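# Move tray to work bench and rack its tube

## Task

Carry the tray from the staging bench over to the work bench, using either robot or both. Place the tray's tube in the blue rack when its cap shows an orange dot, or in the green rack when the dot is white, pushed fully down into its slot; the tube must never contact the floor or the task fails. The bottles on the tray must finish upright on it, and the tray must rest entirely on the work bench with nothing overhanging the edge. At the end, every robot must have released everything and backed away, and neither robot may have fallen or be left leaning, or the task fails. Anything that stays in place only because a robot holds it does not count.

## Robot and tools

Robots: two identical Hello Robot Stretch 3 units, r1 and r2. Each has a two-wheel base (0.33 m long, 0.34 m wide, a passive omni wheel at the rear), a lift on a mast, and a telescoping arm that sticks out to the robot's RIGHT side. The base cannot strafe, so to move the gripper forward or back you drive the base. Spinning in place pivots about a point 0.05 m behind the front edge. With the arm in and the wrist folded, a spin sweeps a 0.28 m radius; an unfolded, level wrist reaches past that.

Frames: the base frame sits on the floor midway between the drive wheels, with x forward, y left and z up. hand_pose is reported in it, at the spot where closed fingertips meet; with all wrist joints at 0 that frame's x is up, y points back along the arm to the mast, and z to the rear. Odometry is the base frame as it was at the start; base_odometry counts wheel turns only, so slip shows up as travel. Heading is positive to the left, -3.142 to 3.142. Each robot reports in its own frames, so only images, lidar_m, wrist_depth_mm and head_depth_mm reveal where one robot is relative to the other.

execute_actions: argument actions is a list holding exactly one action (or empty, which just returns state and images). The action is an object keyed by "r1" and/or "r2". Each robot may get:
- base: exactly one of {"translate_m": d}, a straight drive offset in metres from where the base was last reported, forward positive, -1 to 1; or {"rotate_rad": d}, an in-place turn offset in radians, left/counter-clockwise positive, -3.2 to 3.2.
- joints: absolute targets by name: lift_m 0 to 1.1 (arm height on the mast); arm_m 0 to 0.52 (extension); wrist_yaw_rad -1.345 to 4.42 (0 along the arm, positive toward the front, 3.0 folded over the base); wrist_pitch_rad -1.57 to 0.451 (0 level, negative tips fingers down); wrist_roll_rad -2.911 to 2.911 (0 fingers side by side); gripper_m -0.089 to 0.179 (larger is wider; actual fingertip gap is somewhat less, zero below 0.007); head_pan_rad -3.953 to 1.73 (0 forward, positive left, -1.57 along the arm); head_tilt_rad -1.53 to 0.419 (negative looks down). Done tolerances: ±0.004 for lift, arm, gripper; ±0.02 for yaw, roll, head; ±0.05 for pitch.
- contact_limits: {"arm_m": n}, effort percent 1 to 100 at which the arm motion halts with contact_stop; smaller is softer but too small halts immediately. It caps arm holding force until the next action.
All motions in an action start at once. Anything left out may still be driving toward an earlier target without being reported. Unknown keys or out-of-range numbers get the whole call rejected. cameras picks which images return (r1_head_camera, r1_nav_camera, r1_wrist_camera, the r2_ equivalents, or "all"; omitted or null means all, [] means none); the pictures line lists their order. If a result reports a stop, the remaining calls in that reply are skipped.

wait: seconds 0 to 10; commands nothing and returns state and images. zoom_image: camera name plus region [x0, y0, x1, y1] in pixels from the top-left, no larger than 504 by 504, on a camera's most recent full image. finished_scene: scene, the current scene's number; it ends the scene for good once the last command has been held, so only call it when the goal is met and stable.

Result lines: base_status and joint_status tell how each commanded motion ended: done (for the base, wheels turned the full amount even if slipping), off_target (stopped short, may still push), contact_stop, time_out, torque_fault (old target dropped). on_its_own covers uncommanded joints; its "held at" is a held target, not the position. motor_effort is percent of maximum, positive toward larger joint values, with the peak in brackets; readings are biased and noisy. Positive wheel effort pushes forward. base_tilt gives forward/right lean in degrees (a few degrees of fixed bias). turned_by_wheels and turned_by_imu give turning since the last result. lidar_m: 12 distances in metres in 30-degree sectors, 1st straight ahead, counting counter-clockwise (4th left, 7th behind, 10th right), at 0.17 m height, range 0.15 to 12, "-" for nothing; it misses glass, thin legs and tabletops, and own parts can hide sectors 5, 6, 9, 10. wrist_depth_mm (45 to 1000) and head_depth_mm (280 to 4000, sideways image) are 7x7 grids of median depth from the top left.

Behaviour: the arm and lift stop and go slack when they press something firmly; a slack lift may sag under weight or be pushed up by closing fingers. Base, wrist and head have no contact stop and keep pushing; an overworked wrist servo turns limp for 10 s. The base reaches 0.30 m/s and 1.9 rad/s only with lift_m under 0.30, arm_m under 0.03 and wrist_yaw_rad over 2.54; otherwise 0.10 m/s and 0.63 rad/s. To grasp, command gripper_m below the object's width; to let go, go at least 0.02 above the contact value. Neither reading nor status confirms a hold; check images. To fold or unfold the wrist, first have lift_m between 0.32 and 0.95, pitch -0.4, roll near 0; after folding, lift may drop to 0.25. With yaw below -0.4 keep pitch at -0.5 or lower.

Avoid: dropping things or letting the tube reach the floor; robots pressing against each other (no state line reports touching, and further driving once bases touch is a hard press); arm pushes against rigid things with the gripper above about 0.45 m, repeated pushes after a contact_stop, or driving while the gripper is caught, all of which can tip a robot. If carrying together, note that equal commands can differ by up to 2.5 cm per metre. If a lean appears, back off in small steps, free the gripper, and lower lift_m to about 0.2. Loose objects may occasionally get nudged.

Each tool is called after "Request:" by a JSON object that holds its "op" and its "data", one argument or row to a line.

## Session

Request:
{"op": "execute_actions", "data": {
  "actions": []
}}

Scene clock: 0.00 s.
r1.base_odometry: x=+0.000 y=+0.000 heading=+0.000 (m, m, rad; r1's odometry frame)
r1.turned_by_wheels: +0.000 (rad since the last result)
r1.turned_by_imu: +0.000 (rad since the last result)
r1.base_tilt: forward=-1.6 right=+0.0 (deg)
r1.lidar_m: 1.20 3.99 1.65 1.66 2.02 1.38 2.38 2.59 1.08 0.82 0.80 0.84
r1.head_depth_mm: 1046 1048 1054 1061 1070 1068 1080 / 1192 1194 1200 1211 1214 1223 1229 / 1375 1385 1387 1403 1413 1423 1422 / 1639 1650 1668 1673 1684 1699 1712 / 2016 2035 2058 2080 2093 2111 2093 / 2243 2649 2682 2727 2720 2775 2285 / 2267 3258 3902 3999 - 3279 2286
r1.base_status: not commanded
r1.joint_positions: lift_m=+0.370 arm_m=+0.001 wrist_yaw_rad=+2.896 wrist_pitch_rad=-0.373 wrist_roll_rad=+0.006 gripper_m=+0.037 head_pan_rad=-0.015 head_tilt_rad=-0.002
r1.joint_status: not commanded
r1.motor_effort: left_wheel=+0 right_wheel=-1 lift_m=+26 arm_m=+0 wrist_yaw_rad=+0 wrist_pitch_rad=+7 wrist_roll_rad=+0 gripper_m=+0 head_pan_rad=+0 head_tilt_rad=+3 (%)
r1.hand_pose: x=+0.0345 y=+0.0766 z=+0.3928 quat_wxyz=(+0.216, +0.707, +0.045, +0.672) (m; r1's base frame)
r1.wrist_depth_mm: - - - - - - - / - - - - - - - / - - - - - - - / 905 - 964 - - - - / 731 - 789 767 771 808 803 / 619 - 643 643 666 653 682 / 527 531 538 543 547 565 568
r2.base_odometry: x=+0.000 y=+0.000 heading=+0.000 (m, m, rad; r2's odometry frame)
r2.turned_by_wheels: +0.000 (rad since the last result)
r2.turned_by_imu: +0.000 (rad since the last result)
r2.base_tilt: forward=+0.1 right=+0.3 (deg)
r2.lidar_m: 1.46 4.24 1.45 1.02 0.97 0.99 1.30 3.10 1.63 1.49 2.87 1.29
r2.head_depth_mm: 1696 2485 - - - 1457 1242 / 1697 2494 - - - 1452 2240 / 1707 2498 - - - 1707 2206 / 1696 2522 - - - 2766 2201 / 1709 2363 - - - 3159 2101 / 1729 2378 - - - 3357 2171 / 1726 2520 - - - 3331 2178
r2.base_status: not commanded
r2.joint_positions: lift_m=+0.600 arm_m=+0.003 wrist_yaw_rad=+3.124 wrist_pitch_rad=-0.547 wrist_roll_rad=+0.013 gripper_m=+0.037 head_pan_rad=-0.017 head_tilt_rad=+0.009
r2.joint_status: not commanded
r2.motor_effort: left_wheel=+0 right_wheel=+0 lift_m=+39 arm_m=-1 wrist_yaw_rad=-1 wrist_pitch_rad=+3 wrist_roll_rad=+0 gripper_m=+0 head_pan_rad=-1 head_tilt_rad=+2 (%)
r2.hand_pose: x=-0.0176 y=+0.0588 z=+0.5853 quat_wxyz=(+0.198, +0.686, +0.184, +0.675) (m; r2's base frame)
r2.wrist_depth_mm: 738 842 - - - - - / 790 908 - - - - - / 833 975 - - - - - / 903 - - - - - - / 963 - - 993 - 942 933 / 896 891 867 830 - 810 800 / 790 765 751 745 723 716 700
pictures: r1_head_camera (sideways: a quarter turn clockwise sets it upright), r1_nav_camera (sideways: a quarter turn counterclockwise sets it upright), r1_wrist_camera, r2_head_camera (sideways: a quarter turn clockwise sets it upright), r2_nav_camera (sideways: a quarter turn counterclockwise sets it upright), r2_wrist_camera
Images, in order (width x height): r1_head_camera 896x504, r1_nav_camera 672x504, r1_wrist_camera 644x364, r2_head_camera 896x504, r2_nav_camera 672x504, r2_wrist_camera 644x364.

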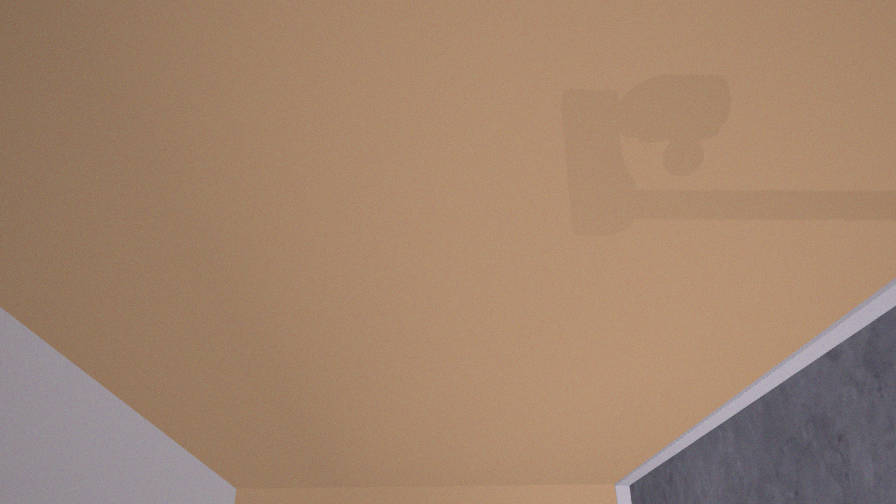

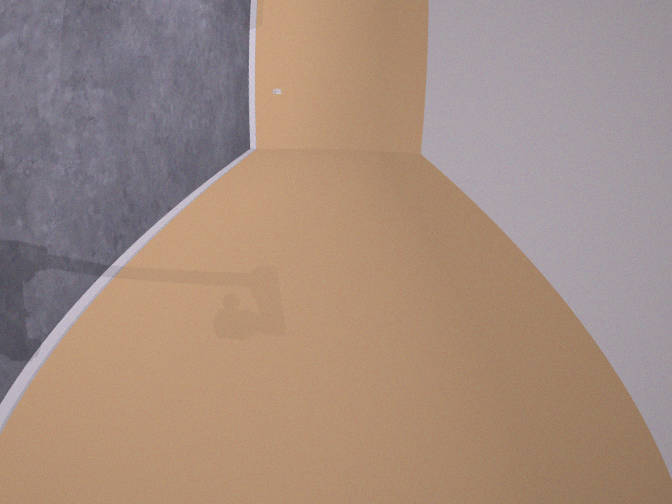

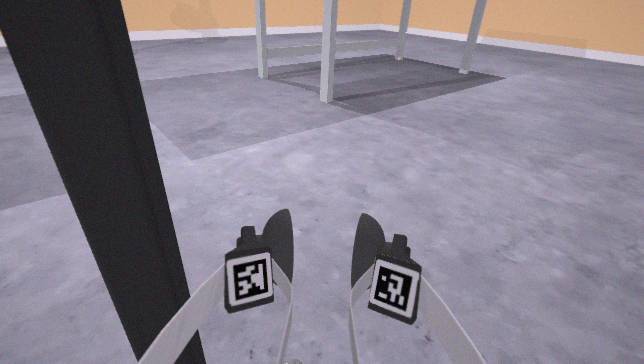

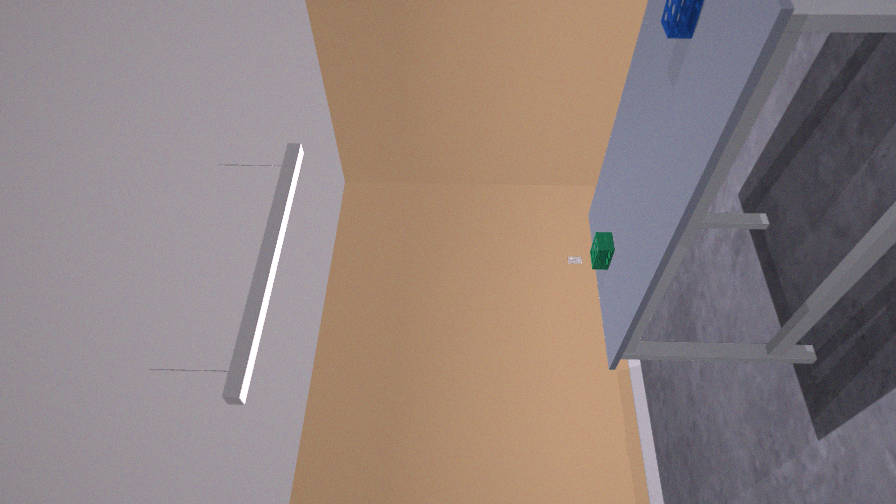

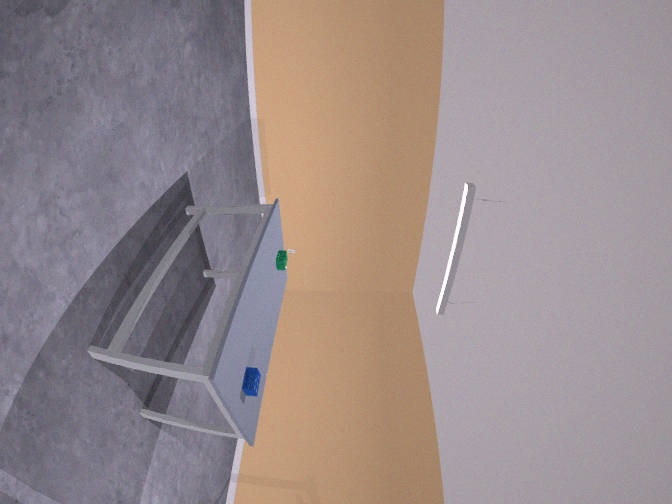

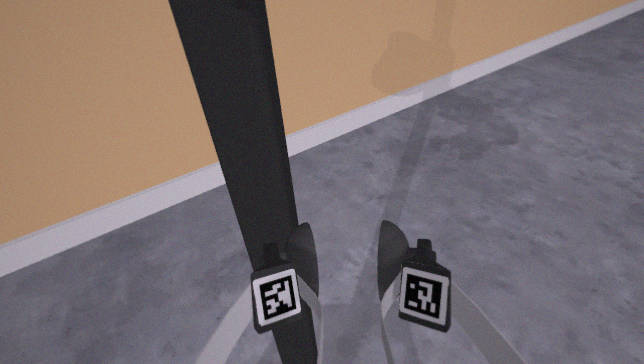

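Request:
{"op": "execute_actions", "data": {
  "actions": [
    {"r1":{"base":{"rotate_rad":2.98},"joints":{"lift_m":0.28,"head_pan_rad":-0.3,"head_tilt_rad":-0.4}},"r2":{"base":{"rotate_rad":0.96},"joints":{"lift_m":0.28,"head_pan_rad":-2.8,"head_tilt_rad":-0.4}}}
  ],
  "cameras": ["r1_head_camera","r2_head_camera"]
}}

Scene clock: 11.13 s.
r1.base_odometry: x=+0.000 y=+0.000 heading=+2.980 (m, m, rad; r1's odometry frame)
r1.turned_by_wheels: +2.980 (rad since the last result)
r1.turned_by_imu: +2.980 (rad since the last result)
r1.base_tilt: forward=-1.7 right=+0.0 (deg)
r1.lidar_m: 2.39 4.11 1.28 0.87 0.80 0.81 1.01 2.13 2.81 1.66 3.00 1.38
r1.head_depth_mm: 3611 3882 3978 2834 2189 1751 1448 / 3828 - - 2689 2212 1761 1441 / - - 2120 1556 2077 1719 1440 / - - 2025 2692 2257 1754 1430 / - - 1865 2804 2245 1748 1437 / - - 1975 2934 2228 1741 1438 / - - 2308 3043 2238 1742 1429
r1.base_status: done
r1.joint_positions: lift_m=+0.280 arm_m=+0.001 wrist_yaw_rad=+2.896 wrist_pitch_rad=-0.374 wrist_roll_rad=+0.006 gripper_m=+0.037 head_pan_rad=-0.293 head_tilt_rad=-0.395
r1.joint_status: all done
r1.motor_effort: left_wheel=-5(12) right_wheel=+3(8) lift_m=+24(24) arm_m=+0(1) wrist_yaw_rad=+0(0) wrist_pitch_rad=+7(7) wrist_roll_rad=+0(0) gripper_m=+1(1) head_pan_rad=-5(35) head_tilt_rad=-2(26) (%)
r1.hand_pose: x=+0.0345 y=+0.0764 z=+0.3028 quat_wxyz=(+0.216, +0.707, +0.045, +0.672) (m; r1's base frame)
r1.wrist_depth_mm: - 756 895 - - - - / - 809 910 - - - - / 640 859 960 - - - - / 686 - 798 809 833 851 871 / 608 - 646 633 651 667 666 / 508 - 534 532 553 539 549 / 446 - - 449 450 461 466
r2.base_odometry: x=+0.000 y=+0.000 heading=+0.960 (m, m, rad; r2's odometry frame)
r2.turned_by_wheels: +0.960 (rad since the last result)
r2.turned_by_imu: +0.967 (rad since the last result)
r2.base_tilt: forward=+0.1 right=+0.3 (deg)
r2.lidar_m: 1.61 1.05 0.96 0.97 1.21 2.49 1.81 1.49 3.01 1.29 1.36 4.24
r2.head_depth_mm: - - - 3708 2398 1747 1382 / - - - 3395 2379 1752 1381 / - - - 3166 2247 1730 1386 / - - - 2900 2241 1723 1375 / - - - 1712 2021 1712 1368 / - - - 2869 2297 1702 1362 / 3653 3842 - 3017 2169 1698 1366
r2.base_status: done
r2.joint_positions: lift_m=+0.280 arm_m=+0.003 wrist_yaw_rad=+3.124 wrist_pitch_rad=-0.547 wrist_roll_rad=+0.013 gripper_m=+0.037 head_pan_rad=-2.793 head_tilt_rad=-0.395
r2.joint_status: all done
r2.motor_effort: left_wheel=-4(7) right_wheel=+4(6) lift_m=+33(36) arm_m=+0(0) wrist_yaw_rad=+0(0) wrist_pitch_rad=+3(3) wrist_roll_rad=+0(0) gripper_m=+0(1) head_pan_rad=-3(34) head_tilt_rad=-2(28) (%)
r2.hand_pose: x=-0.0176 y=+0.0587 z=+0.2650 quat_wxyz=(+0.199, +0.686, +0.184, +0.675) (m; r2's base frame)
r2.wrist_depth_mm: - - - - 949 869 807 / - - - - 997 907 846 / 903 862 844 813 802 761 740 / 713 695 680 657 633 614 600 / 582 565 559 558 548 517 511 / 493 - - - - 445 439 / 440 - - - 402 394 383
pictures: r1_head_camera (sideways: a quarter turn clockwise sets it upright), r2_head_camera (sideways: a quarter turn clockwise sets it upright)
Images, in order (width x height): r1_head_camera 896x504, r2_head_camera 896x504.

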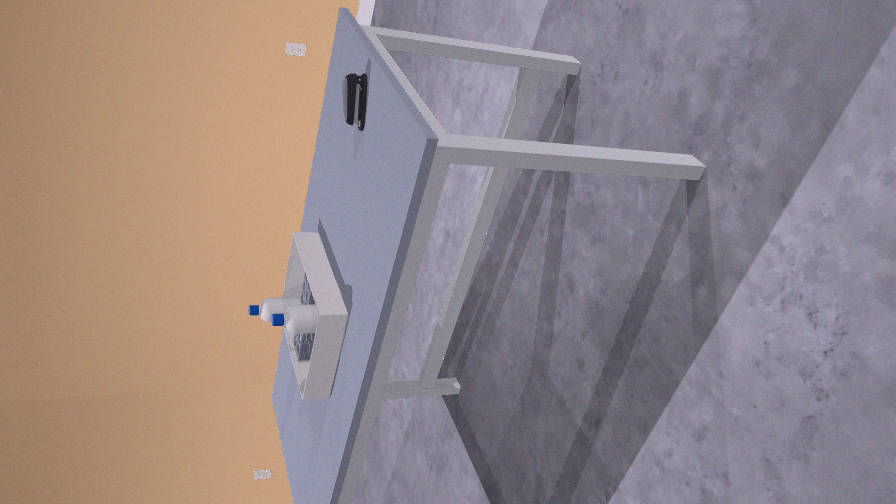

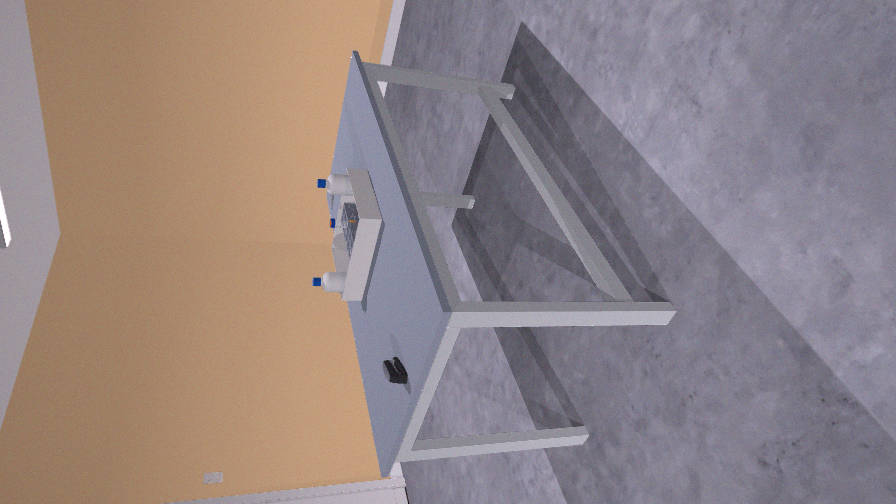

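Request:
{"op": "execute_actions", "data": {
  "actions": [
    {"r1":{"base":{"translate_m":1.0}},"r2":{"base":{"translate_m":-1.0}}}
  ],
  "cameras": []
}}

Request:
{"op": "execute_actions", "data": {
  "actions": [
    {"r1":{"base":{"translate_m":0.48}},"r2":{"base":{"translate_m":-0.69}}}
  ],
  "cameras": []
}}

Request:
{"op": "execute_actions", "data": {
  "actions": [
    {"r1":{"base":{"rotate_rad":0.63},"joints":{"lift_m":0.5,"wrist_pitch_rad":-0.4,"head_pan_rad":-1.57,"head_tilt_rad":-0.9}},"r2":{"base":{"rotate_rad":-0.42},"joints":{"lift_m":0.5,"wrist_pitch_rad":-0.4,"head_pan_rad":-1.57,"head_tilt_rad":-0.9}}}
  ],
  "cameras": ["r1_head_camera","r2_head_camera"]
}}

Scene clock: 21.50 s.
r1.base_odometry: x=-0.987 y=+0.161 heading=+2.980 (m, m, rad; r1's odometry frame)
r1.turned_by_wheels: +0.000 (rad since the last result)
r1.turned_by_imu: +0.000 (rad since the last result)
r1.base_tilt: forward=-1.7 right=+0.1 (deg)
r1.lidar_m: 1.40 3.33 2.30 1.49 1.37 1.42 1.78 3.72 2.00 3.63 0.64 1.29
r1.head_depth_mm: 3054 3250 3442 1300 934 759 1443 / 3215 3415 3625 1173 936 803 1439 / 3454 3671 3803 987 932 1635 1445 / 3653 3966 - 1216 931 1747 1434 / 3998 - - 1222 1007 1748 1433 / - - - 1286 1992 1750 1429 / 3666 3849 - 1287 2144 1751 1427
r1.base_status: done
r1.joint_positions: lift_m=+0.280 arm_m=+0.001 wrist_yaw_rad=+2.896 wrist_pitch_rad=-0.374 wrist_roll_rad=+0.006 gripper_m=+0.037 head_pan_rad=-0.293 head_tilt_rad=-0.396
r1.joint_status: not commanded
r1.motor_effort: left_wheel=-4(10) right_wheel=+2(8) lift_m=+24(24) arm_m=+0(1) wrist_yaw_rad=+0(0) wrist_pitch_rad=+7(7) wrist_roll_rad=+0(0) gripper_m=+1(0) head_pan_rad=-5(4) head_tilt_rad=-2(1) (%)
r1.hand_pose: x=+0.0345 y=+0.0764 z=+0.3028 quat_wxyz=(+0.216, +0.707, +0.045, +0.672) (m; r1's base frame)
r1.wrist_depth_mm: - - - - - - - / - - - - - - - / - - - - - - - / 766 - 786 811 824 853 883 / 606 - 654 643 654 665 674 / 507 - 535 522 545 545 552 / 445 - - 447 446 465 464
r2.base_odometry: x=-0.574 y=-0.819 heading=+0.960 (m, m, rad; r2's odometry frame)
r2.turned_by_wheels: +0.000 (rad since the last result)
r2.turned_by_imu: -0.009 (rad since the last result)
r2.base_tilt: forward=+0.1 right=+0.4 (deg)
r2.lidar_m: 2.26 1.46 1.33 1.35 1.66 3.38 1.21 0.78 0.71 3.48 1.80 1.79
r2.head_depth_mm: 3243 3446 3588 3651 2355 1760 1385 / 3506 3693 3925 2932 2169 1754 1387 / 3745 - - 1613 2345 1669 1378 / - - - 1375 2109 1665 1373 / - - - 1306 1126 1699 1294 / 3686 3878 - 1343 1003 1706 1283 / 3386 3508 3809 1329 943 1647 1360
r2.base_status: done
r2.joint_positions: lift_m=+0.280 arm_m=+0.003 wrist_yaw_rad=+3.124 wrist_pitch_rad=-0.548 wrist_roll_rad=+0.013 gripper_m=+0.037 head_pan_rad=-2.793 head_tilt_rad=-0.396
r2.joint_status: not commanded
r2.motor_effort: left_wheel=-3(11) right_wheel=+3(5) lift_m=+33(33) arm_m=-1(1) wrist_yaw_rad=-1(0) wrist_pitch_rad=+3(3) wrist_roll_rad=+0(0) gripper_m=+0(1) head_pan_rad=-3(3) head_tilt_rad=-2(2) (%)
r2.hand_pose: x=-0.0176 y=+0.0587 z=+0.2649 quat_wxyz=(+0.199, +0.686, +0.184, +0.675) (m; r2's base frame)
r2.wrist_depth_mm: - - - - - - - / - - - - - 991 953 / 908 870 853 815 798 782 737 / 721 683 678 652 636 615 606 / 583 569 564 563 547 517 510 / 497 - - - - 449 440 / 442 - - - 397 391 385
pictures: none
No camera images: the call's "cameras" was empty. Leave "cameras" out to get every camera's image.

Scene clock: 25.50 s.
r1.base_odometry: x=-1.461 y=+0.239 heading=+2.979 (m, m, rad; r1's odometry frame)
r1.turned_by_wheels: +0.000 (rad since the last result)
r1.turned_by_imu: +0.000 (rad since the last result)
r1.base_tilt: forward=-1.7 right=+0.0 (deg)
r1.lidar_m: 0.94 0.94 2.75 1.83 1.67 1.68 2.14 3.72 0.61 0.64 0.99 1.00
r1.head_depth_mm: 2788 2940 3143 3153 880 726 591 / 2958 3147 3335 3124 853 723 598 / 3167 3305 3629 1291 934 681 596 / 3328 3604 3857 1293 932 708 597 / 3537 3832 - 1291 930 728 612 / 3530 3780 3981 1284 931 726 646 / 3266 3440 3606 3101 925 725 1396
r1.base_status: done
r1.joint_positions: lift_m=+0.280 arm_m=+0.001 wrist_yaw_rad=+2.896 wrist_pitch_rad=-0.374 wrist_roll_rad=+0.006 gripper_m=+0.037 head_pan_rad=-0.293 head_tilt_rad=-0.396
r1.joint_status: not commanded
r1.motor_effort: left_wheel=-5(9) right_wheel=+2(8) lift_m=+24(24) arm_m=+0(0) wrist_yaw_rad=+0(0) wrist_pitch_rad=+7(7) wrist_roll_rad=+1(0) gripper_m=+1(0) head_pan_rad=-5(5) head_tilt_rad=-2(2) (%)
r1.hand_pose: x=+0.0345 y=+0.0764 z=+0.3028 quat_wxyz=(+0.216, +0.707, +0.045, +0.672) (m; r1's base frame)
r1.wrist_depth_mm: - - - - - - - / - - - - - - - / - - - - - - - / 761 - 804 803 846 851 881 / 602 - 655 627 648 667 668 / 500 - 534 534 555 545 561 / 445 - - 455 445 461 466
r2.base_odometry: x=-0.970 y=-1.384 heading=+0.959 (m, m, rad; r2's odometry frame)
r2.turned_by_wheels: +0.000 (rad since the last result)
r2.turned_by_imu: -0.006 (rad since the last result)
r2.base_tilt: forward=+0.1 right=+0.3 (deg)
r2.lidar_m: 2.70 1.74 1.58 1.59 1.97 2.97 0.79 0.51 0.46 0.47 0.57 2.33
r2.head_depth_mm: 2667 2800 2967 3113 2397 1765 1393 / 2855 3027 3169 3316 2236 1744 1378 / 3088 3253 3483 3553 1023 1560 1295 / 3404 3607 3808 3576 965 1608 1367 / 3665 3855 - 3600 953 767 1369 / 3354 3627 3877 1448 950 708 1331 / 3097 3291 3459 3471 943 705 612
r2.base_status: done
r2.joint_positions: lift_m=+0.280 arm_m=+0.003 wrist_yaw_rad=+3.124 wrist_pitch_rad=-0.548 wrist_roll_rad=+0.013 gripper_m=+0.037 head_pan_rad=-2.793 head_tilt_rad=-0.396
r2.joint_status: not commanded
r2.motor_effort: left_wheel=-3(11) right_wheel=+2(5) lift_m=+33(33) arm_m=-1(1) wrist_yaw_rad=-1(1) wrist_pitch_rad=+3(4) wrist_roll_rad=+0(0) gripper_m=+0(0) head_pan_rad=-3(3) head_tilt_rad=-2(2) (%)
r2.hand_pose: x=-0.0176 y=+0.0587 z=+0.2649 quat_wxyz=(+0.199, +0.686, +0.184, +0.675) (m; r2's base frame)
r2.wrist_depth_mm: - - - - - - - / - - - - - 991 961 / 908 880 839 818 790 758 738 / 711 697 677 652 637 613 607 / 584 565 566 563 546 517 508 / 493 - - - - 449 438 / 441 - - - 396 390 388
pictures: none
No camera images: the call's "cameras" was empty. Leave "cameras" out to get every camera's image.

Scene clock: 28.33 s.
r1.base_odometry: x=-1.461 y=+0.239 heading=-2.674 (m, m, rad; r1's odometry frame)
r1.turned_by_wheels: +0.630 (rad since the last result)
r1.turned_by_imu: +0.630 (rad since the last result)
r1.base_tilt: forward=-1.6 right=+0.1 (deg)
r1.lidar_m: 2.96 2.45 1.76 1.67 1.71 2.34 2.30 0.61 1.04 0.99 1.02 0.94
r1.head_depth_mm: 2733 898 758 656 609 1274 1149 / 2727 894 756 654 606 1270 - / 2736 894 753 653 607 1267 - / 1278 891 753 651 604 1274 - / 1248 879 630 650 604 1266 1128 / 2683 875 647 648 603 1262 1139 / 2707 801 743 648 603 1260 1142
r1.base_status: done
r1.joint_positions: lift_m=+0.500 arm_m=+0.001 wrist_yaw_rad=+2.896 wrist_pitch_rad=-0.414 wrist_roll_rad=+0.006 gripper_m=+0.037 head_pan_rad=-1.563 head_tilt_rad=-0.889
r1.joint_status: all done
r1.motor_effort: left_wheel=-4(13) right_wheel=+2(7) lift_m=+29(31) arm_m=-1(1) wrist_yaw_rad=+0(1) wrist_pitch_rad=+6(7) wrist_roll_rad=+0(0) gripper_m=+1(0) head_pan_rad=-5(56) head_tilt_rad=-5(31) (%)
r1.hand_pose: x=+0.0333 y=+0.0718 z=+0.5135 quat_wxyz=(+0.229, +0.706, +0.059, +0.667) (m; r1's base frame)
r1.wrist_depth_mm: - - - - - - - / - - - - - - - / - - - - - - - / - - - - - - - / 903 - 957 963 928 944 959 / 736 730 - 753 821 787 806 / 638 642 653 666 657 679 688
r2.base_odometry: x=-0.970 y=-1.384 heading=+0.540 (m, m, rad; r2's odometry frame)
r2.turned_by_wheels: -0.420 (rad since the last result)
r2.turned_by_imu: -0.422 (rad since the last result)
r2.base_tilt: forward=+0.2 right=+0.3 (deg)
r2.lidar_m: 2.34 2.37 1.67 1.58 1.62 2.14 2.98 0.69 0.49 0.46 0.47 0.62
r2.head_depth_mm: 2840 1085 759 711 1463 1238 1112 / 2867 990 771 708 1444 1238 1124 / 2838 995 770 702 1436 1200 - / 2772 930 775 697 1430 1199 - / 1488 1041 821 675 1416 1197 1076 / 2679 1033 813 669 1412 1184 1086 / 2769 1020 805 666 1401 1180 1081
r2.base_status: done
r2.joint_positions: lift_m=+0.500 arm_m=+0.003 wrist_yaw_rad=+3.124 wrist_pitch_rad=-0.419 wrist_roll_rad=+0.013 gripper_m=+0.037 head_pan_rad=-1.577 head_tilt_rad=-0.889
r2.joint_status: all done
r2.motor_effort: left_wheel=+3(9) right_wheel=-4(8) lift_m=+46(47) arm_m=-1(1) wrist_yaw_rad=+0(1) wrist_pitch_rad=+5(4) wrist_roll_rad=+0(0) gripper_m=+0(0) head_pan_rad=+3(35) head_tilt_rad=-5(32) (%)
r2.hand_pose: x=-0.0173 y=+0.0768 z=+0.5123 quat_wxyz=(+0.154, +0.697, +0.140, +0.686) (m; r2's base frame)
r2.wrist_depth_mm: - - - - - - - / - - - - - - - / - - - - - - - / - - - - - - - / - - - 997 997 946 915 / 879 863 847 817 - 792 773 / 741 727 710 703 683 681 662
pictures: r1_head_camera (sideways: a quarter turn clockwise sets it upright), r2_head_camera (sideways: a quarter turn clockwise sets it upright)
Images, in order (width x height): r1_head_camera 896x504, r2_head_camera 896x504.

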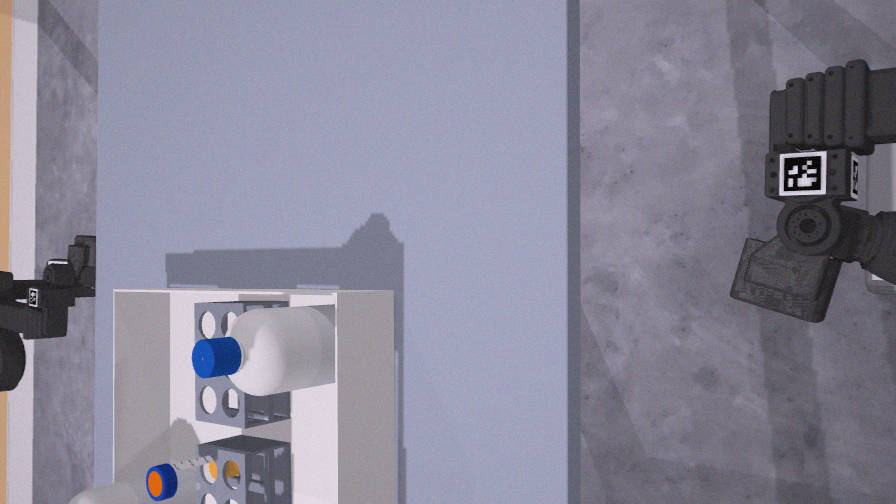

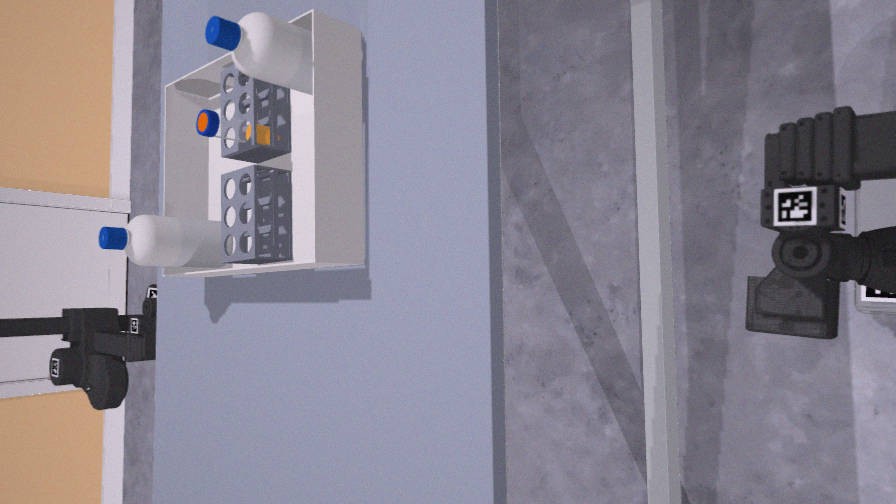

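Request:
{"op": "execute_actions", "data": {
  "actions": [
    {"r1":{"base":{"translate_m":0.23},"joints":{"lift_m":0.94}},"r2":{"base":{"translate_m":-0.12},"joints":{"lift_m":0.94}}}
  ],
  "cameras": []
}}

Request:
{"op": "execute_actions", "data": {
  "actions": [
    {"r1":{"joints":{"wrist_yaw_rad":0}},"r2":{"joints":{"wrist_yaw_rad":0}}}
  ],
  "cameras": []
}}

Request:
{"op": "execute_actions", "data": {
  "actions": [
    {"r1":{"joints":{"wrist_pitch_rad":-1.5,"lift_m":1.03,"wrist_roll_rad":1.57,"gripper_m":0.08,"arm_m":0.2}},"r2":{"joints":{"wrist_pitch_rad":-1.5,"lift_m":1.03,"wrist_roll_rad":1.57,"gripper_m":0.08,"arm_m":0.24}}}
  ],
  "cameras": []
}}

Request:
{"op": "execute_actions", "data": {
  "actions": [
    {"r1":{"joints":{"arm_m":0.35,"lift_m":1.01}},"r2":{"joints":{"arm_m":0.39,"lift_m":1.01}}}
  ],
  "cameras": ["r1_wrist_camera","r2_wrist_camera"]
}}

Scene clock: 42.50 s.
r1.base_odometry: x=-1.666 y=+0.135 heading=-2.674 (m, m, rad; r1's odometry frame)
r1.turned_by_wheels: +0.000 (rad since the last result)
r1.turned_by_imu: +0.000 (rad since the last result)
r1.base_tilt: forward=-1.7 right=-0.1 (deg)
r1.lidar_m: 2.73 2.45 1.76 1.67 1.73 2.35 2.53 0.81 1.03 0.99 1.02 0.73
r1.head_depth_mm: 2741 899 776 - - 1271 1147 / 2745 869 639 - - 1269 1148 / 2718 874 753 - - - - / 2637 865 750 - - - - / 1023 805 746 - - 1264 1162 / 2701 889 734 660 1342 1261 1141 / 2691 884 749 648 601 1262 1139
r1.base_status: done
r1.joint_positions: lift_m=+0.940 arm_m=+0.001 wrist_yaw_rad=+2.896 wrist_pitch_rad=-0.414 wrist_roll_rad=+0.006 gripper_m=+0.037 head_pan_rad=-1.563 head_tilt_rad=-0.889
r1.joint_status: all done
r1.motor_effort: left_wheel=-4(6) right_wheel=+2(6) lift_m=+29(29) arm_m=+0(0) wrist_yaw_rad=+0(0) wrist_pitch_rad=+7(7) wrist_roll_rad=+0(0) gripper_m=+1(0) head_pan_rad=-5(5) head_tilt_rad=-4(5) (%)
r1.hand_pose: x=+0.0333 y=+0.0717 z=+0.9534 quat_wxyz=(+0.229, +0.706, +0.059, +0.667) (m; r1's base frame)
r1.wrist_depth_mm: - - - - - - - / - - - - - - - / - - - - - - - / - - - - - - - / - - - - - - - / - - - - - - - / - - - - - - -
r2.base_odometry: x=-1.073 y=-1.446 heading=+0.540 (m, m, rad; r2's odometry frame)
r2.turned_by_wheels: +0.000 (rad since the last result)
r2.turned_by_imu: +0.000 (rad since the last result)
r2.base_tilt: forward=+0.1 right=+0.4 (deg)
r2.lidar_m: 2.46 2.38 1.67 1.58 1.62 2.13 2.85 0.70 0.49 0.47 0.48 0.63
r2.head_depth_mm: 2863 1084 860 - - 1235 1116 / 2873 1076 793 - - 1230 1142 / 2833 1000 758 721 - - - / 2789 1001 771 716 - - - / 2779 921 764 709 - 1205 1091 / 2760 1026 812 689 - 1180 1088 / 2781 1018 803 683 1402 1184 1081
r2.base_status: done
r2.joint_positions: lift_m=+0.940 arm_m=+0.003 wrist_yaw_rad=+3.124 wrist_pitch_rad=-0.418 wrist_roll_rad=+0.013 gripper_m=+0.037 head_pan_rad=-1.577 head_tilt_rad=-0.889
r2.joint_status: all done
r2.motor_effort: left_wheel=+3(3) right_wheel=-4(7) lift_m=+46(45) arm_m=+0(0) wrist_yaw_rad=-1(1) wrist_pitch_rad=+5(5) wrist_roll_rad=+0(0) gripper_m=+0(1) head_pan_rad=+3(3) head_tilt_rad=-5(6) (%)
r2.hand_pose: x=-0.0173 y=+0.0768 z=+0.9524 quat_wxyz=(+0.154, +0.697, +0.140, +0.686) (m; r2's base frame)
r2.wrist_depth_mm: - - - - - - - / - - - - - - - / - - - - - - - / - - - - - - - / - - - - - - - / - - - - - - - / - - - - - - -
pictures: none
No camera images: the call's "cameras" was empty. Leave "cameras" out to get every camera's image.

Scene clock: 45.07 s.
r1.base_odometry: x=-1.666 y=+0.135 heading=-2.674 (m, m, rad; r1's odometry frame)
r1.turned_by_wheels: +0.000 (rad since the last result)
r1.turned_by_imu: +0.000 (rad since the last result)
r1.base_tilt: forward=-1.6 right=+0.0 (deg)
r1.lidar_m: 2.73 2.45 1.77 1.67 1.72 2.35 2.53 0.81 1.03 0.98 1.02 0.73
r1.head_depth_mm: 2763 898 775 - - - 1149 / 2751 870 622 - - 1233 1143 / 2707 874 782 - - - 1162 / 2651 865 772 664 605 1251 1156 / 1024 806 748 650 604 1264 1142 / 2695 888 736 649 603 1265 1142 / 2666 884 747 648 600 1260 1142
r1.base_status: not commanded
r1.joint_positions: lift_m=+0.940 arm_m=+0.001 wrist_yaw_rad=+0.002 wrist_pitch_rad=-0.414 wrist_roll_rad=+0.006 gripper_m=+0.037 head_pan_rad=-1.563 head_tilt_rad=-0.889
r1.joint_status: all done
r1.motor_effort: left_wheel=-4(4) right_wheel=+2(2) lift_m=+29(30) arm_m=-1(1) wrist_yaw_rad=-2(3) wrist_pitch_rad=+7(7) wrist_roll_rad=+0(0) gripper_m=+1(0) head_pan_rad=-5(4) head_tilt_rad=-4(4) (%)
r1.hand_pose: x=-0.0211 y=-0.3713 z=+0.9534 quat_wxyz=(+0.690, +0.146, -0.693, -0.145) (m; r1's base frame)
r1.wrist_depth_mm: - - - - - - - / - - - - - - - / 691 721 663 662 675 801 841 / 532 545 509 506 330 590 610 / 435 441 439 458 336 472 481 / 367 369 353 358 354 385 396 / 317 320 321 329 326 336 341
r2.base_odometry: x=-1.073 y=-1.446 heading=+0.540 (m, m, rad; r2's odometry frame)
r2.turned_by_wheels: +0.000 (rad since the last result)
r2.turned_by_imu: +0.000 (rad since the last result)
r2.base_tilt: forward=+0.1 right=+0.3 (deg)
r2.lidar_m: 2.46 2.36 1.66 1.58 1.62 2.13 2.85 0.70 0.49 0.47 0.48 0.63
r2.head_depth_mm: 2858 1085 859 - - - 1108 / 2879 1073 794 - - - 1110 / 2857 1000 750 - - 1201 1123 / 2682 997 849 - - 1192 1113 / 2766 916 760 692 1427 1191 1091 / 2776 1032 814 687 1416 1188 1082 / 2780 1019 806 683 1408 1184 1080
r2.base_status: not commanded
r2.joint_positions: lift_m=+0.940 arm_m=+0.003 wrist_yaw_rad=+0.002 wrist_pitch_rad=-0.418 wrist_roll_rad=+0.013 gripper_m=+0.037 head_pan_rad=-1.577 head_tilt_rad=-0.889
r2.joint_status: all done
r2.motor_effort: left_wheel=+3(3) right_wheel=-4(4) lift_m=+46(46) arm_m=+0(0) wrist_yaw_rad=-3(2) wrist_pitch_rad=+5(5) wrist_roll_rad=+0(0) gripper_m=+1(0) head_pan_rad=+2(3) head_tilt_rad=-6(5) (%)
r2.hand_pose: x=-0.0210 y=-0.3719 z=+0.9524 quat_wxyz=(+0.688, +0.147, -0.696, -0.147) (m; r2's base frame)
r2.wrist_depth_mm: - - - - - - - / - - - - - - - / - 904 822 688 482 761 734 / 670 652 616 602 467 571 560 / 519 503 476 474 479 458 446 / 422 414 407 396 - 385 374 / 355 351 342 339 332 332 332
pictures: none
No camera images: the call's "cameras" was empty. Leave "cameras" out to get every camera's image.

Scene clock: 48.03 s.
r1.base_odometry: x=-1.666 y=+0.135 heading=-2.674 (m, m, rad; r1's odometry frame)
r1.turned_by_wheels: +0.000 (rad since the last result)
r1.turned_by_imu: +0.000 (rad since the last result)
r1.base_tilt: forward=-1.6 right=+0.0 (deg)
r1.lidar_m: 2.73 2.45 1.76 1.67 1.73 2.35 2.53 0.81 1.03 0.99 1.02 0.73
r1.head_depth_mm: - 977 711 654 607 1270 1147 / - 878 640 653 609 1263 1154 / - - 735 652 605 1269 1162 / 2689 - 748 658 605 1266 1161 / 1023 803 749 650 603 1264 1142 / 2681 885 734 648 602 1265 1142 / 2693 883 749 647 601 1265 1137
r1.base_status: not commanded
r1.joint_positions: lift_m=+1.030 arm_m=+0.200 wrist_yaw_rad=+0.000 wrist_pitch_rad=-1.493 wrist_roll_rad=+1.564 gripper_m=+0.080 head_pan_rad=-1.563 head_tilt_rad=-0.889
r1.joint_status: all done
r1.motor_effort: left_wheel=-5(5) right_wheel=+2(2) lift_m=+30(32) arm_m=+3(4) wrist_yaw_rad=-2(2) wrist_pitch_rad=-4(6) wrist_roll_rad=+2(3) gripper_m=+1(100) head_pan_rad=-5(5) head_tilt_rad=-5(5) (%)
r1.hand_pose: x=-0.0215 y=-0.3404 z=+0.9112 quat_wxyz=(+0.003, +0.002, -0.734, -0.679) (m; r1's base frame)
r1.wrist_depth_mm: 196 251 296 289 982 966 923 / 215 256 306 296 - 949 940 / 324 289 312 303 - - 959 / 331 311 318 311 - - - / 338 314 325 317 - - - / 345 342 332 326 - - - / 318 320 345 333 - - -
r2.base_odometry: x=-1.073 y=-1.446 heading=+0.540 (m, m, rad; r2's odometry frame)
r2.turned_by_wheels: +0.000 (rad since the last result)
r2.turned_by_imu: +0.000 (rad since the last result)
r2.base_tilt: forward=+0.0 right=+0.3 (deg)
r2.lidar_m: 2.45 2.37 1.66 1.58 1.61 2.13 2.85 0.70 0.49 0.47 0.48 0.63
r2.head_depth_mm: 2863 1082 847 712 1453 1234 1115 / - 1077 784 708 1438 1229 1108 / - - 756 702 1433 1231 1121 / 2658 - 754 705 1429 1194 1117 / 2773 912 760 695 1413 1193 1094 / 2793 1030 812 687 1411 1183 1085 / 2776 1023 804 683 1406 1182 1086
r2.base_status: not commanded
r2.joint_positions: lift_m=+1.030 arm_m=+0.240 wrist_yaw_rad=+0.001 wrist_pitch_rad=-1.494 wrist_roll_rad=+1.565 gripper_m=+0.080 head_pan_rad=-1.577 head_tilt_rad=-0.889
r2.joint_status: all done
r2.motor_effort: left_wheel=+3(3) right_wheel=-4(4) lift_m=+45(48) arm_m=+3(4) wrist_yaw_rad=-1(3) wrist_pitch_rad=-2(0) wrist_roll_rad=+1(3) gripper_m=+0(81) head_pan_rad=+3(3) head_tilt_rad=-5(5) (%)
r2.hand_pose: x=-0.0215 y=-0.3801 z=+0.9111 quat_wxyz=(+0.003, +0.002, -0.733, -0.680) (m; r2's base frame)
r2.wrist_depth_mm: 322 317 305 - - - 968 / 296 323 312 - - - 970 / 292 329 320 - - - - / 300 335 324 - - - - / 302 340 335 - - - - / 334 350 - 980 - - - / 338 353 350 - - - -
pictures: none
No camera images: the call's "cameras" was empty. Leave "cameras" out to get every camera's image.

Scene clock: 50.40 s.
r1.base_odometry: x=-1.666 y=+0.135 heading=-2.674 (m, m, rad; r1's odometry frame)
r1.turned_by_wheels: +0.000 (rad since the last result)
r1.turned_by_imu: +0.000 (rad since the last result)
r1.base_tilt: forward=-1.5 right=+0.0 (deg)
r1.lidar_m: 2.73 2.45 1.77 1.67 1.73 2.35 2.54 0.81 1.03 0.98 1.02 0.73
r1.head_depth_mm: 2751 901 715 655 608 1273 1148 / 2810 821 639 653 607 1272 1147 / - 867 752 652 605 1264 1161 / - 765 749 650 605 1268 1159 / 1024 803 747 650 604 1267 1145 / 2700 889 733 650 602 1257 1141 / 2692 887 748 647 599 1259 1140
r1.base_status: not commanded
r1.joint_positions: lift_m=+1.010 arm_m=+0.350 wrist_yaw_rad=+0.000 wrist_pitch_rad=-1.493 wrist_roll_rad=+1.565 gripper_m=+0.080 head_pan_rad=-1.563 head_tilt_rad=-0.889
r1.joint_status: all done
r1.motor_effort: left_wheel=-4(4) right_wheel=+2(2) lift_m=+24(27) arm_m=+2(3) wrist_yaw_rad=-1(1) wrist_pitch_rad=-3(4) wrist_roll_rad=+2(2) gripper_m=+0(0) head_pan_rad=-5(4) head_tilt_rad=-5(5) (%)
r1.hand_pose: x=-0.0215 y=-0.4902 z=+0.8915 quat_wxyz=(+0.003, +0.002, -0.734, -0.679) (m; r1's base frame)
r1.wrist_depth_mm: 255 225 138 268 265 259 885 / 235 262 153 247 271 263 932 / 241 271 286 281 276 269 947 / 308 298 295 289 285 276 992 / 251 281 299 294 289 283 - / 289 261 307 303 301 287 - / 279 282 309 306 303 299 -
r2.base_odometry: x=-1.073 y=-1.446 heading=+0.540 (m, m, rad; r2's odometry frame)
r2.turned_by_wheels: +0.000 (rad since the last result)
r2.turned_by_imu: +0.000 (rad since the last result)
r2.base_tilt: forward=+0.1 right=+0.3 (deg)
r2.lidar_m: 2.46 2.38 1.67 1.58 1.62 2.13 2.85 0.70 0.49 0.47 0.48 0.63
r2.head_depth_mm: 2999 1087 848 711 1454 1234 1116 / 2953 1038 789 707 1437 1235 1106 / - 866 758 701 1433 1227 1118 / 2019 970 767 696 1426 1198 1123 / 2818 923 761 692 1422 1195 1097 / 2802 1032 813 687 1410 1185 1090 / 2753 1019 804 682 1399 1185 1083
r2.base_status: not commanded
r2.joint_positions: lift_m=+1.010 arm_m=+0.390 wrist_yaw_rad=+0.001 wrist_pitch_rad=-1.495 wrist_roll_rad=+1.565 gripper_m=+0.080 head_pan_rad=-1.577 head_tilt_rad=-0.889
r2.joint_status: all done
r2.motor_effort: left_wheel=+3(4) right_wheel=-4(4) lift_m=+33(41) arm_m=+3(4) wrist_yaw_rad=-1(2) wrist_pitch_rad=-2(3) wrist_roll_rad=+1(1) gripper_m=+0(0) head_pan_rad=+3(3) head_tilt_rad=-5(5) (%)
r2.hand_pose: x=-0.0215 y=-0.5299 z=+0.8916 quat_wxyz=(+0.003, +0.002, -0.733, -0.680) (m; r2's base frame)
r2.wrist_depth_mm: 153 194 281 276 269 956 947 / 158 191 285 283 273 997 - / 309 303 291 288 279 - - / 293 313 298 294 284 - 987 / 325 321 295 299 293 - - / 301 326 - 307 298 - - / 305 331 311 314 305 - -
pictures: r1_wrist_camera, r2_wrist_camera
Images, in order (width x height): r1_wrist_camera 644x364, r2_wrist_camera 644x364.

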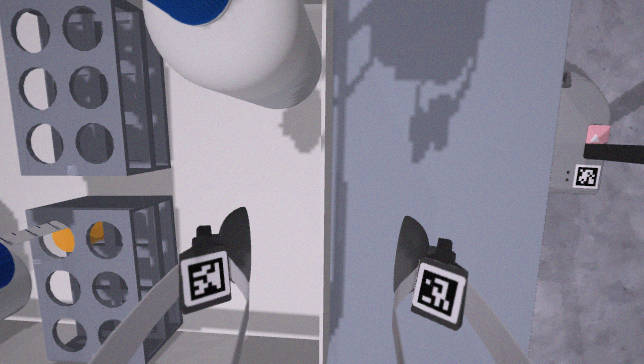

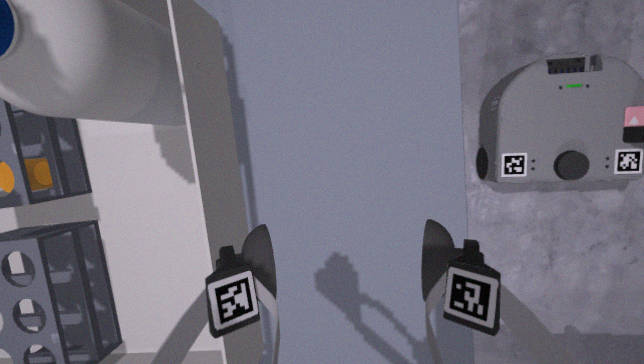

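Request:
{"op": "execute_actions", "data": {
  "actions": [
    {"r1":{"base":{"translate_m":-0.025}},"r2":{"joints":{"arm_m":0.475,"lift_m":1.02}}}
  ],
  "cameras": ["r2_wrist_camera"]
}}

Request:
{"op": "execute_actions", "data": {
  "actions": [
    {"r1":{"joints":{"lift_m":0.945}},"r2":{"joints":{"lift_m":0.945}}}
  ],
  "cameras": ["r1_wrist_camera","r2_wrist_camera"]
}}

Scene clock: 56.50 s.
r1.base_odometry: x=-1.644 y=+0.146 heading=-2.674 (m, m, rad; r1's odometry frame)
r1.turned_by_wheels: +0.000 (rad since the last result)
r1.turned_by_imu: +0.000 (rad since the last result)
r1.base_tilt: forward=-1.6 right=+0.0 (deg)
r1.lidar_m: 2.75 2.46 1.77 1.67 1.73 2.35 2.51 0.79 1.03 0.99 1.02 0.75
r1.head_depth_mm: 2751 896 759 655 608 1270 1149 / 2794 855 631 655 607 1268 1151 / - 867 663 653 606 1262 1159 / - 844 750 652 605 1266 1165 / 2621 804 748 650 604 1269 1139 / 2710 862 732 650 602 1265 1142 / 2698 888 749 648 600 1260 1139
r1.base_status: done
r1.joint_positions: lift_m=+1.010 arm_m=+0.350 wrist_yaw_rad=+0.000 wrist_pitch_rad=-1.493 wrist_roll_rad=+1.565 gripper_m=+0.080 head_pan_rad=-1.563 head_tilt_rad=-0.889
r1.joint_status: not commanded
r1.motor_effort: left_wheel=-5(9) right_wheel=+2(4) lift_m=+24(23) arm_m=+2(2) wrist_yaw_rad=-1(0) wrist_pitch_rad=-3(3) wrist_roll_rad=+2(2) gripper_m=+0(0) head_pan_rad=-5(5) head_tilt_rad=-5(4) (%)
r1.hand_pose: x=-0.0215 y=-0.4902 z=+0.8915 quat_wxyz=(+0.003, +0.002, -0.734, -0.679) (m; r1's base frame)
r1.wrist_depth_mm: 230 107 138 266 264 260 916 / 237 229 141 205 270 267 936 / 242 269 157 279 275 270 952 / 249 274 293 287 284 276 971 / 314 303 301 295 289 285 - / 260 279 308 300 299 287 - / 316 291 317 309 304 302 -
r2.base_odometry: x=-1.073 y=-1.446 heading=+0.540 (m, m, rad; r2's odometry frame)
r2.turned_by_wheels: +0.000 (rad since the last result)
r2.turned_by_imu: +0.000 (rad since the last result)
r2.base_tilt: forward=+0.1 right=+0.4 (deg)
r2.lidar_m: 2.45 2.37 1.67 1.58 1.61 2.13 2.85 0.70 0.49 0.47 0.48 0.63
r2.head_depth_mm: 2968 1087 847 711 1445 1237 1111 / 2859 1073 788 708 1453 1227 1108 / 2840 986 758 702 1434 1227 1119 / - 978 762 695 1429 1195 1117 / 2744 919 763 692 1419 1197 1091 / 2746 1030 812 687 1413 1182 1087 / 2796 1022 804 682 1410 1175 1085
r2.base_status: not commanded
r2.joint_positions: lift_m=+1.020 arm_m=+0.475 wrist_yaw_rad=+0.001 wrist_pitch_rad=-1.495 wrist_roll_rad=+1.565 gripper_m=+0.080 head_pan_rad=-1.577 head_tilt_rad=-0.889
r2.joint_status: all done
r2.motor_effort: left_wheel=+3(3) right_wheel=-4(4) lift_m=+46(46) arm_m=+3(4) wrist_yaw_rad=-1(1) wrist_pitch_rad=-2(2) wrist_roll_rad=+1(1) gripper_m=+1(0) head_pan_rad=+3(3) head_tilt_rad=-5(6) (%)
r2.hand_pose: x=-0.0215 y=-0.6148 z=+0.9011 quat_wxyz=(+0.003, +0.002, -0.733, -0.680) (m; r2's base frame)
r2.wrist_depth_mm: 250 121 150 282 276 269 947 / 257 250 159 282 283 275 - / 262 286 305 296 289 279 - / 200 288 311 303 293 284 - / 342 302 320 306 300 289 - / 340 298 - 314 307 293 - / 319 278 328 319 313 304 -
pictures: r2_wrist_camera
Images, in order (width x height): r2_wrist_camera 644x364.

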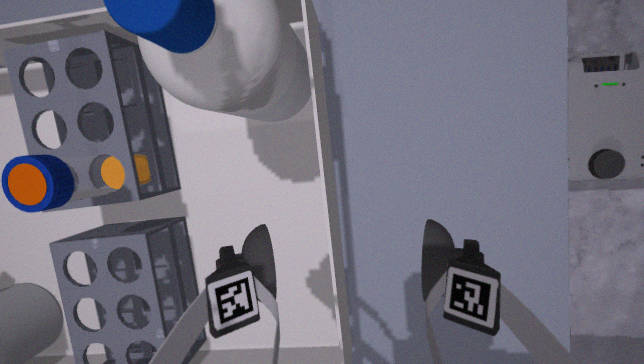

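Scene clock: 58.00 s.
r1.base_odometry: x=-1.644 y=+0.146 heading=-2.674 (m, m, rad; r1's odometry frame)
r1.turned_by_wheels: +0.000 (rad since the last result)
r1.turned_by_imu: +0.000 (rad since the last result)
r1.base_tilt: forward=-1.6 right=+0.0 (deg)
r1.lidar_m: 2.76 2.45 1.77 1.67 1.72 2.35 2.50 0.79 1.03 0.98 1.02 0.75
r1.head_depth_mm: 1035 879 757 656 608 1269 1144 / - 865 632 653 607 1271 1146 / - 753 663 652 606 1269 1159 / 1546 822 750 650 605 1273 1161 / 2642 804 749 650 604 1261 1140 / 2676 867 733 648 602 1261 1150 / 2695 885 747 648 600 1268 1138
r1.base_status: not commanded
r1.joint_positions: lift_m=+0.945 arm_m=+0.350 wrist_yaw_rad=+0.000 wrist_pitch_rad=-1.493 wrist_roll_rad=+1.565 gripper_m=+0.080 head_pan_rad=-1.563 head_tilt_rad=-0.889
r1.joint_status: all done
r1.motor_effort: left_wheel=-4(4) right_wheel=+2(2) lift_m=+23(25) arm_m=+2(2) wrist_yaw_rad=+0(0) wrist_pitch_rad=-3(3) wrist_roll_rad=+2(2) gripper_m=+1(0) head_pan_rad=-5(5) head_tilt_rad=-4(5) (%)
r1.hand_pose: x=-0.0215 y=-0.4902 z=+0.8265 quat_wxyz=(+0.003, +0.002, -0.734, -0.679) (m; r1's base frame)
r1.wrist_depth_mm: - 76 84 208 206 202 198 / - 80 90 191 210 205 202 / 202 90 132 216 214 209 206 / 219 232 228 224 220 214 211 / 222 239 233 229 222 220 216 / 203 244 237 233 232 222 946 / 222 250 246 238 235 228 958
r2.base_odometry: x=-1.073 y=-1.446 heading=+0.540 (m, m, rad; r2's odometry frame)
r2.turned_by_wheels: +0.000 (rad since the last result)
r2.turned_by_imu: +0.000 (rad since the last result)
r2.base_tilt: forward=+0.2 right=+0.4 (deg)
r2.lidar_m: 2.46 2.37 1.66 1.58 1.62 2.13 2.85 0.70 0.50 0.47 0.48 0.63
r2.head_depth_mm: 2815 - - 702 1450 1232 1108 / - 1034 792 705 1438 1229 1109 / - 992 755 702 1438 1222 1116 / 1336 - 764 698 1433 1198 1112 / 2680 922 762 693 1424 1193 1094 / 2768 1028 811 686 1410 1182 1092 / 2752 1016 804 681 1406 1177 1086
r2.base_status: not commanded
r2.joint_positions: lift_m=+0.945 arm_m=+0.475 wrist_yaw_rad=+0.001 wrist_pitch_rad=-1.495 wrist_roll_rad=+1.565 gripper_m=+0.080 head_pan_rad=-1.577 head_tilt_rad=-0.889
r2.joint_status: all done
r2.motor_effort: left_wheel=+3(3) right_wheel=-4(4) lift_m=+33(41) arm_m=+4(3) wrist_yaw_rad=-1(1) wrist_pitch_rad=-2(2) wrist_roll_rad=+1(1) gripper_m=+0(0) head_pan_rad=+3(2) head_tilt_rad=-5(6) (%)
r2.hand_pose: x=-0.0215 y=-0.6148 z=+0.8266 quat_wxyz=(+0.003, +0.002, -0.733, -0.680) (m; r2's base frame)
r2.wrist_depth_mm: 82 85 109 212 207 201 195 / 205 100 136 215 210 205 198 / 213 234 226 219 214 209 202 / 206 237 231 224 219 212 206 / 249 245 237 228 224 216 210 / 207 247 - 234 229 219 214 / 195 250 246 240 233 226 218
pictures: r1_wrist_camera, r2_wrist_camera
Images, in order (width x height): r1_wrist_camera 644x364, r2_wrist_camera 644x364.

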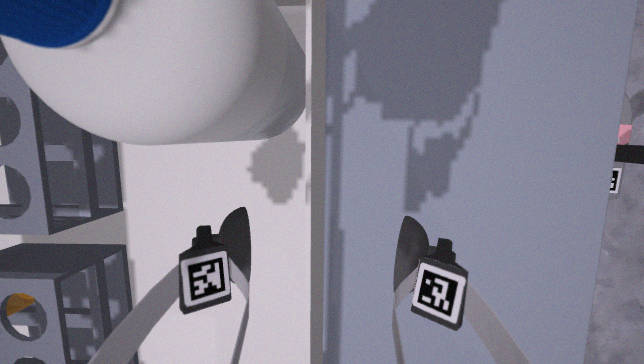

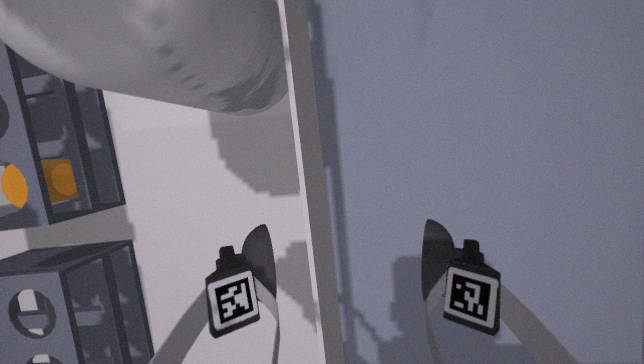

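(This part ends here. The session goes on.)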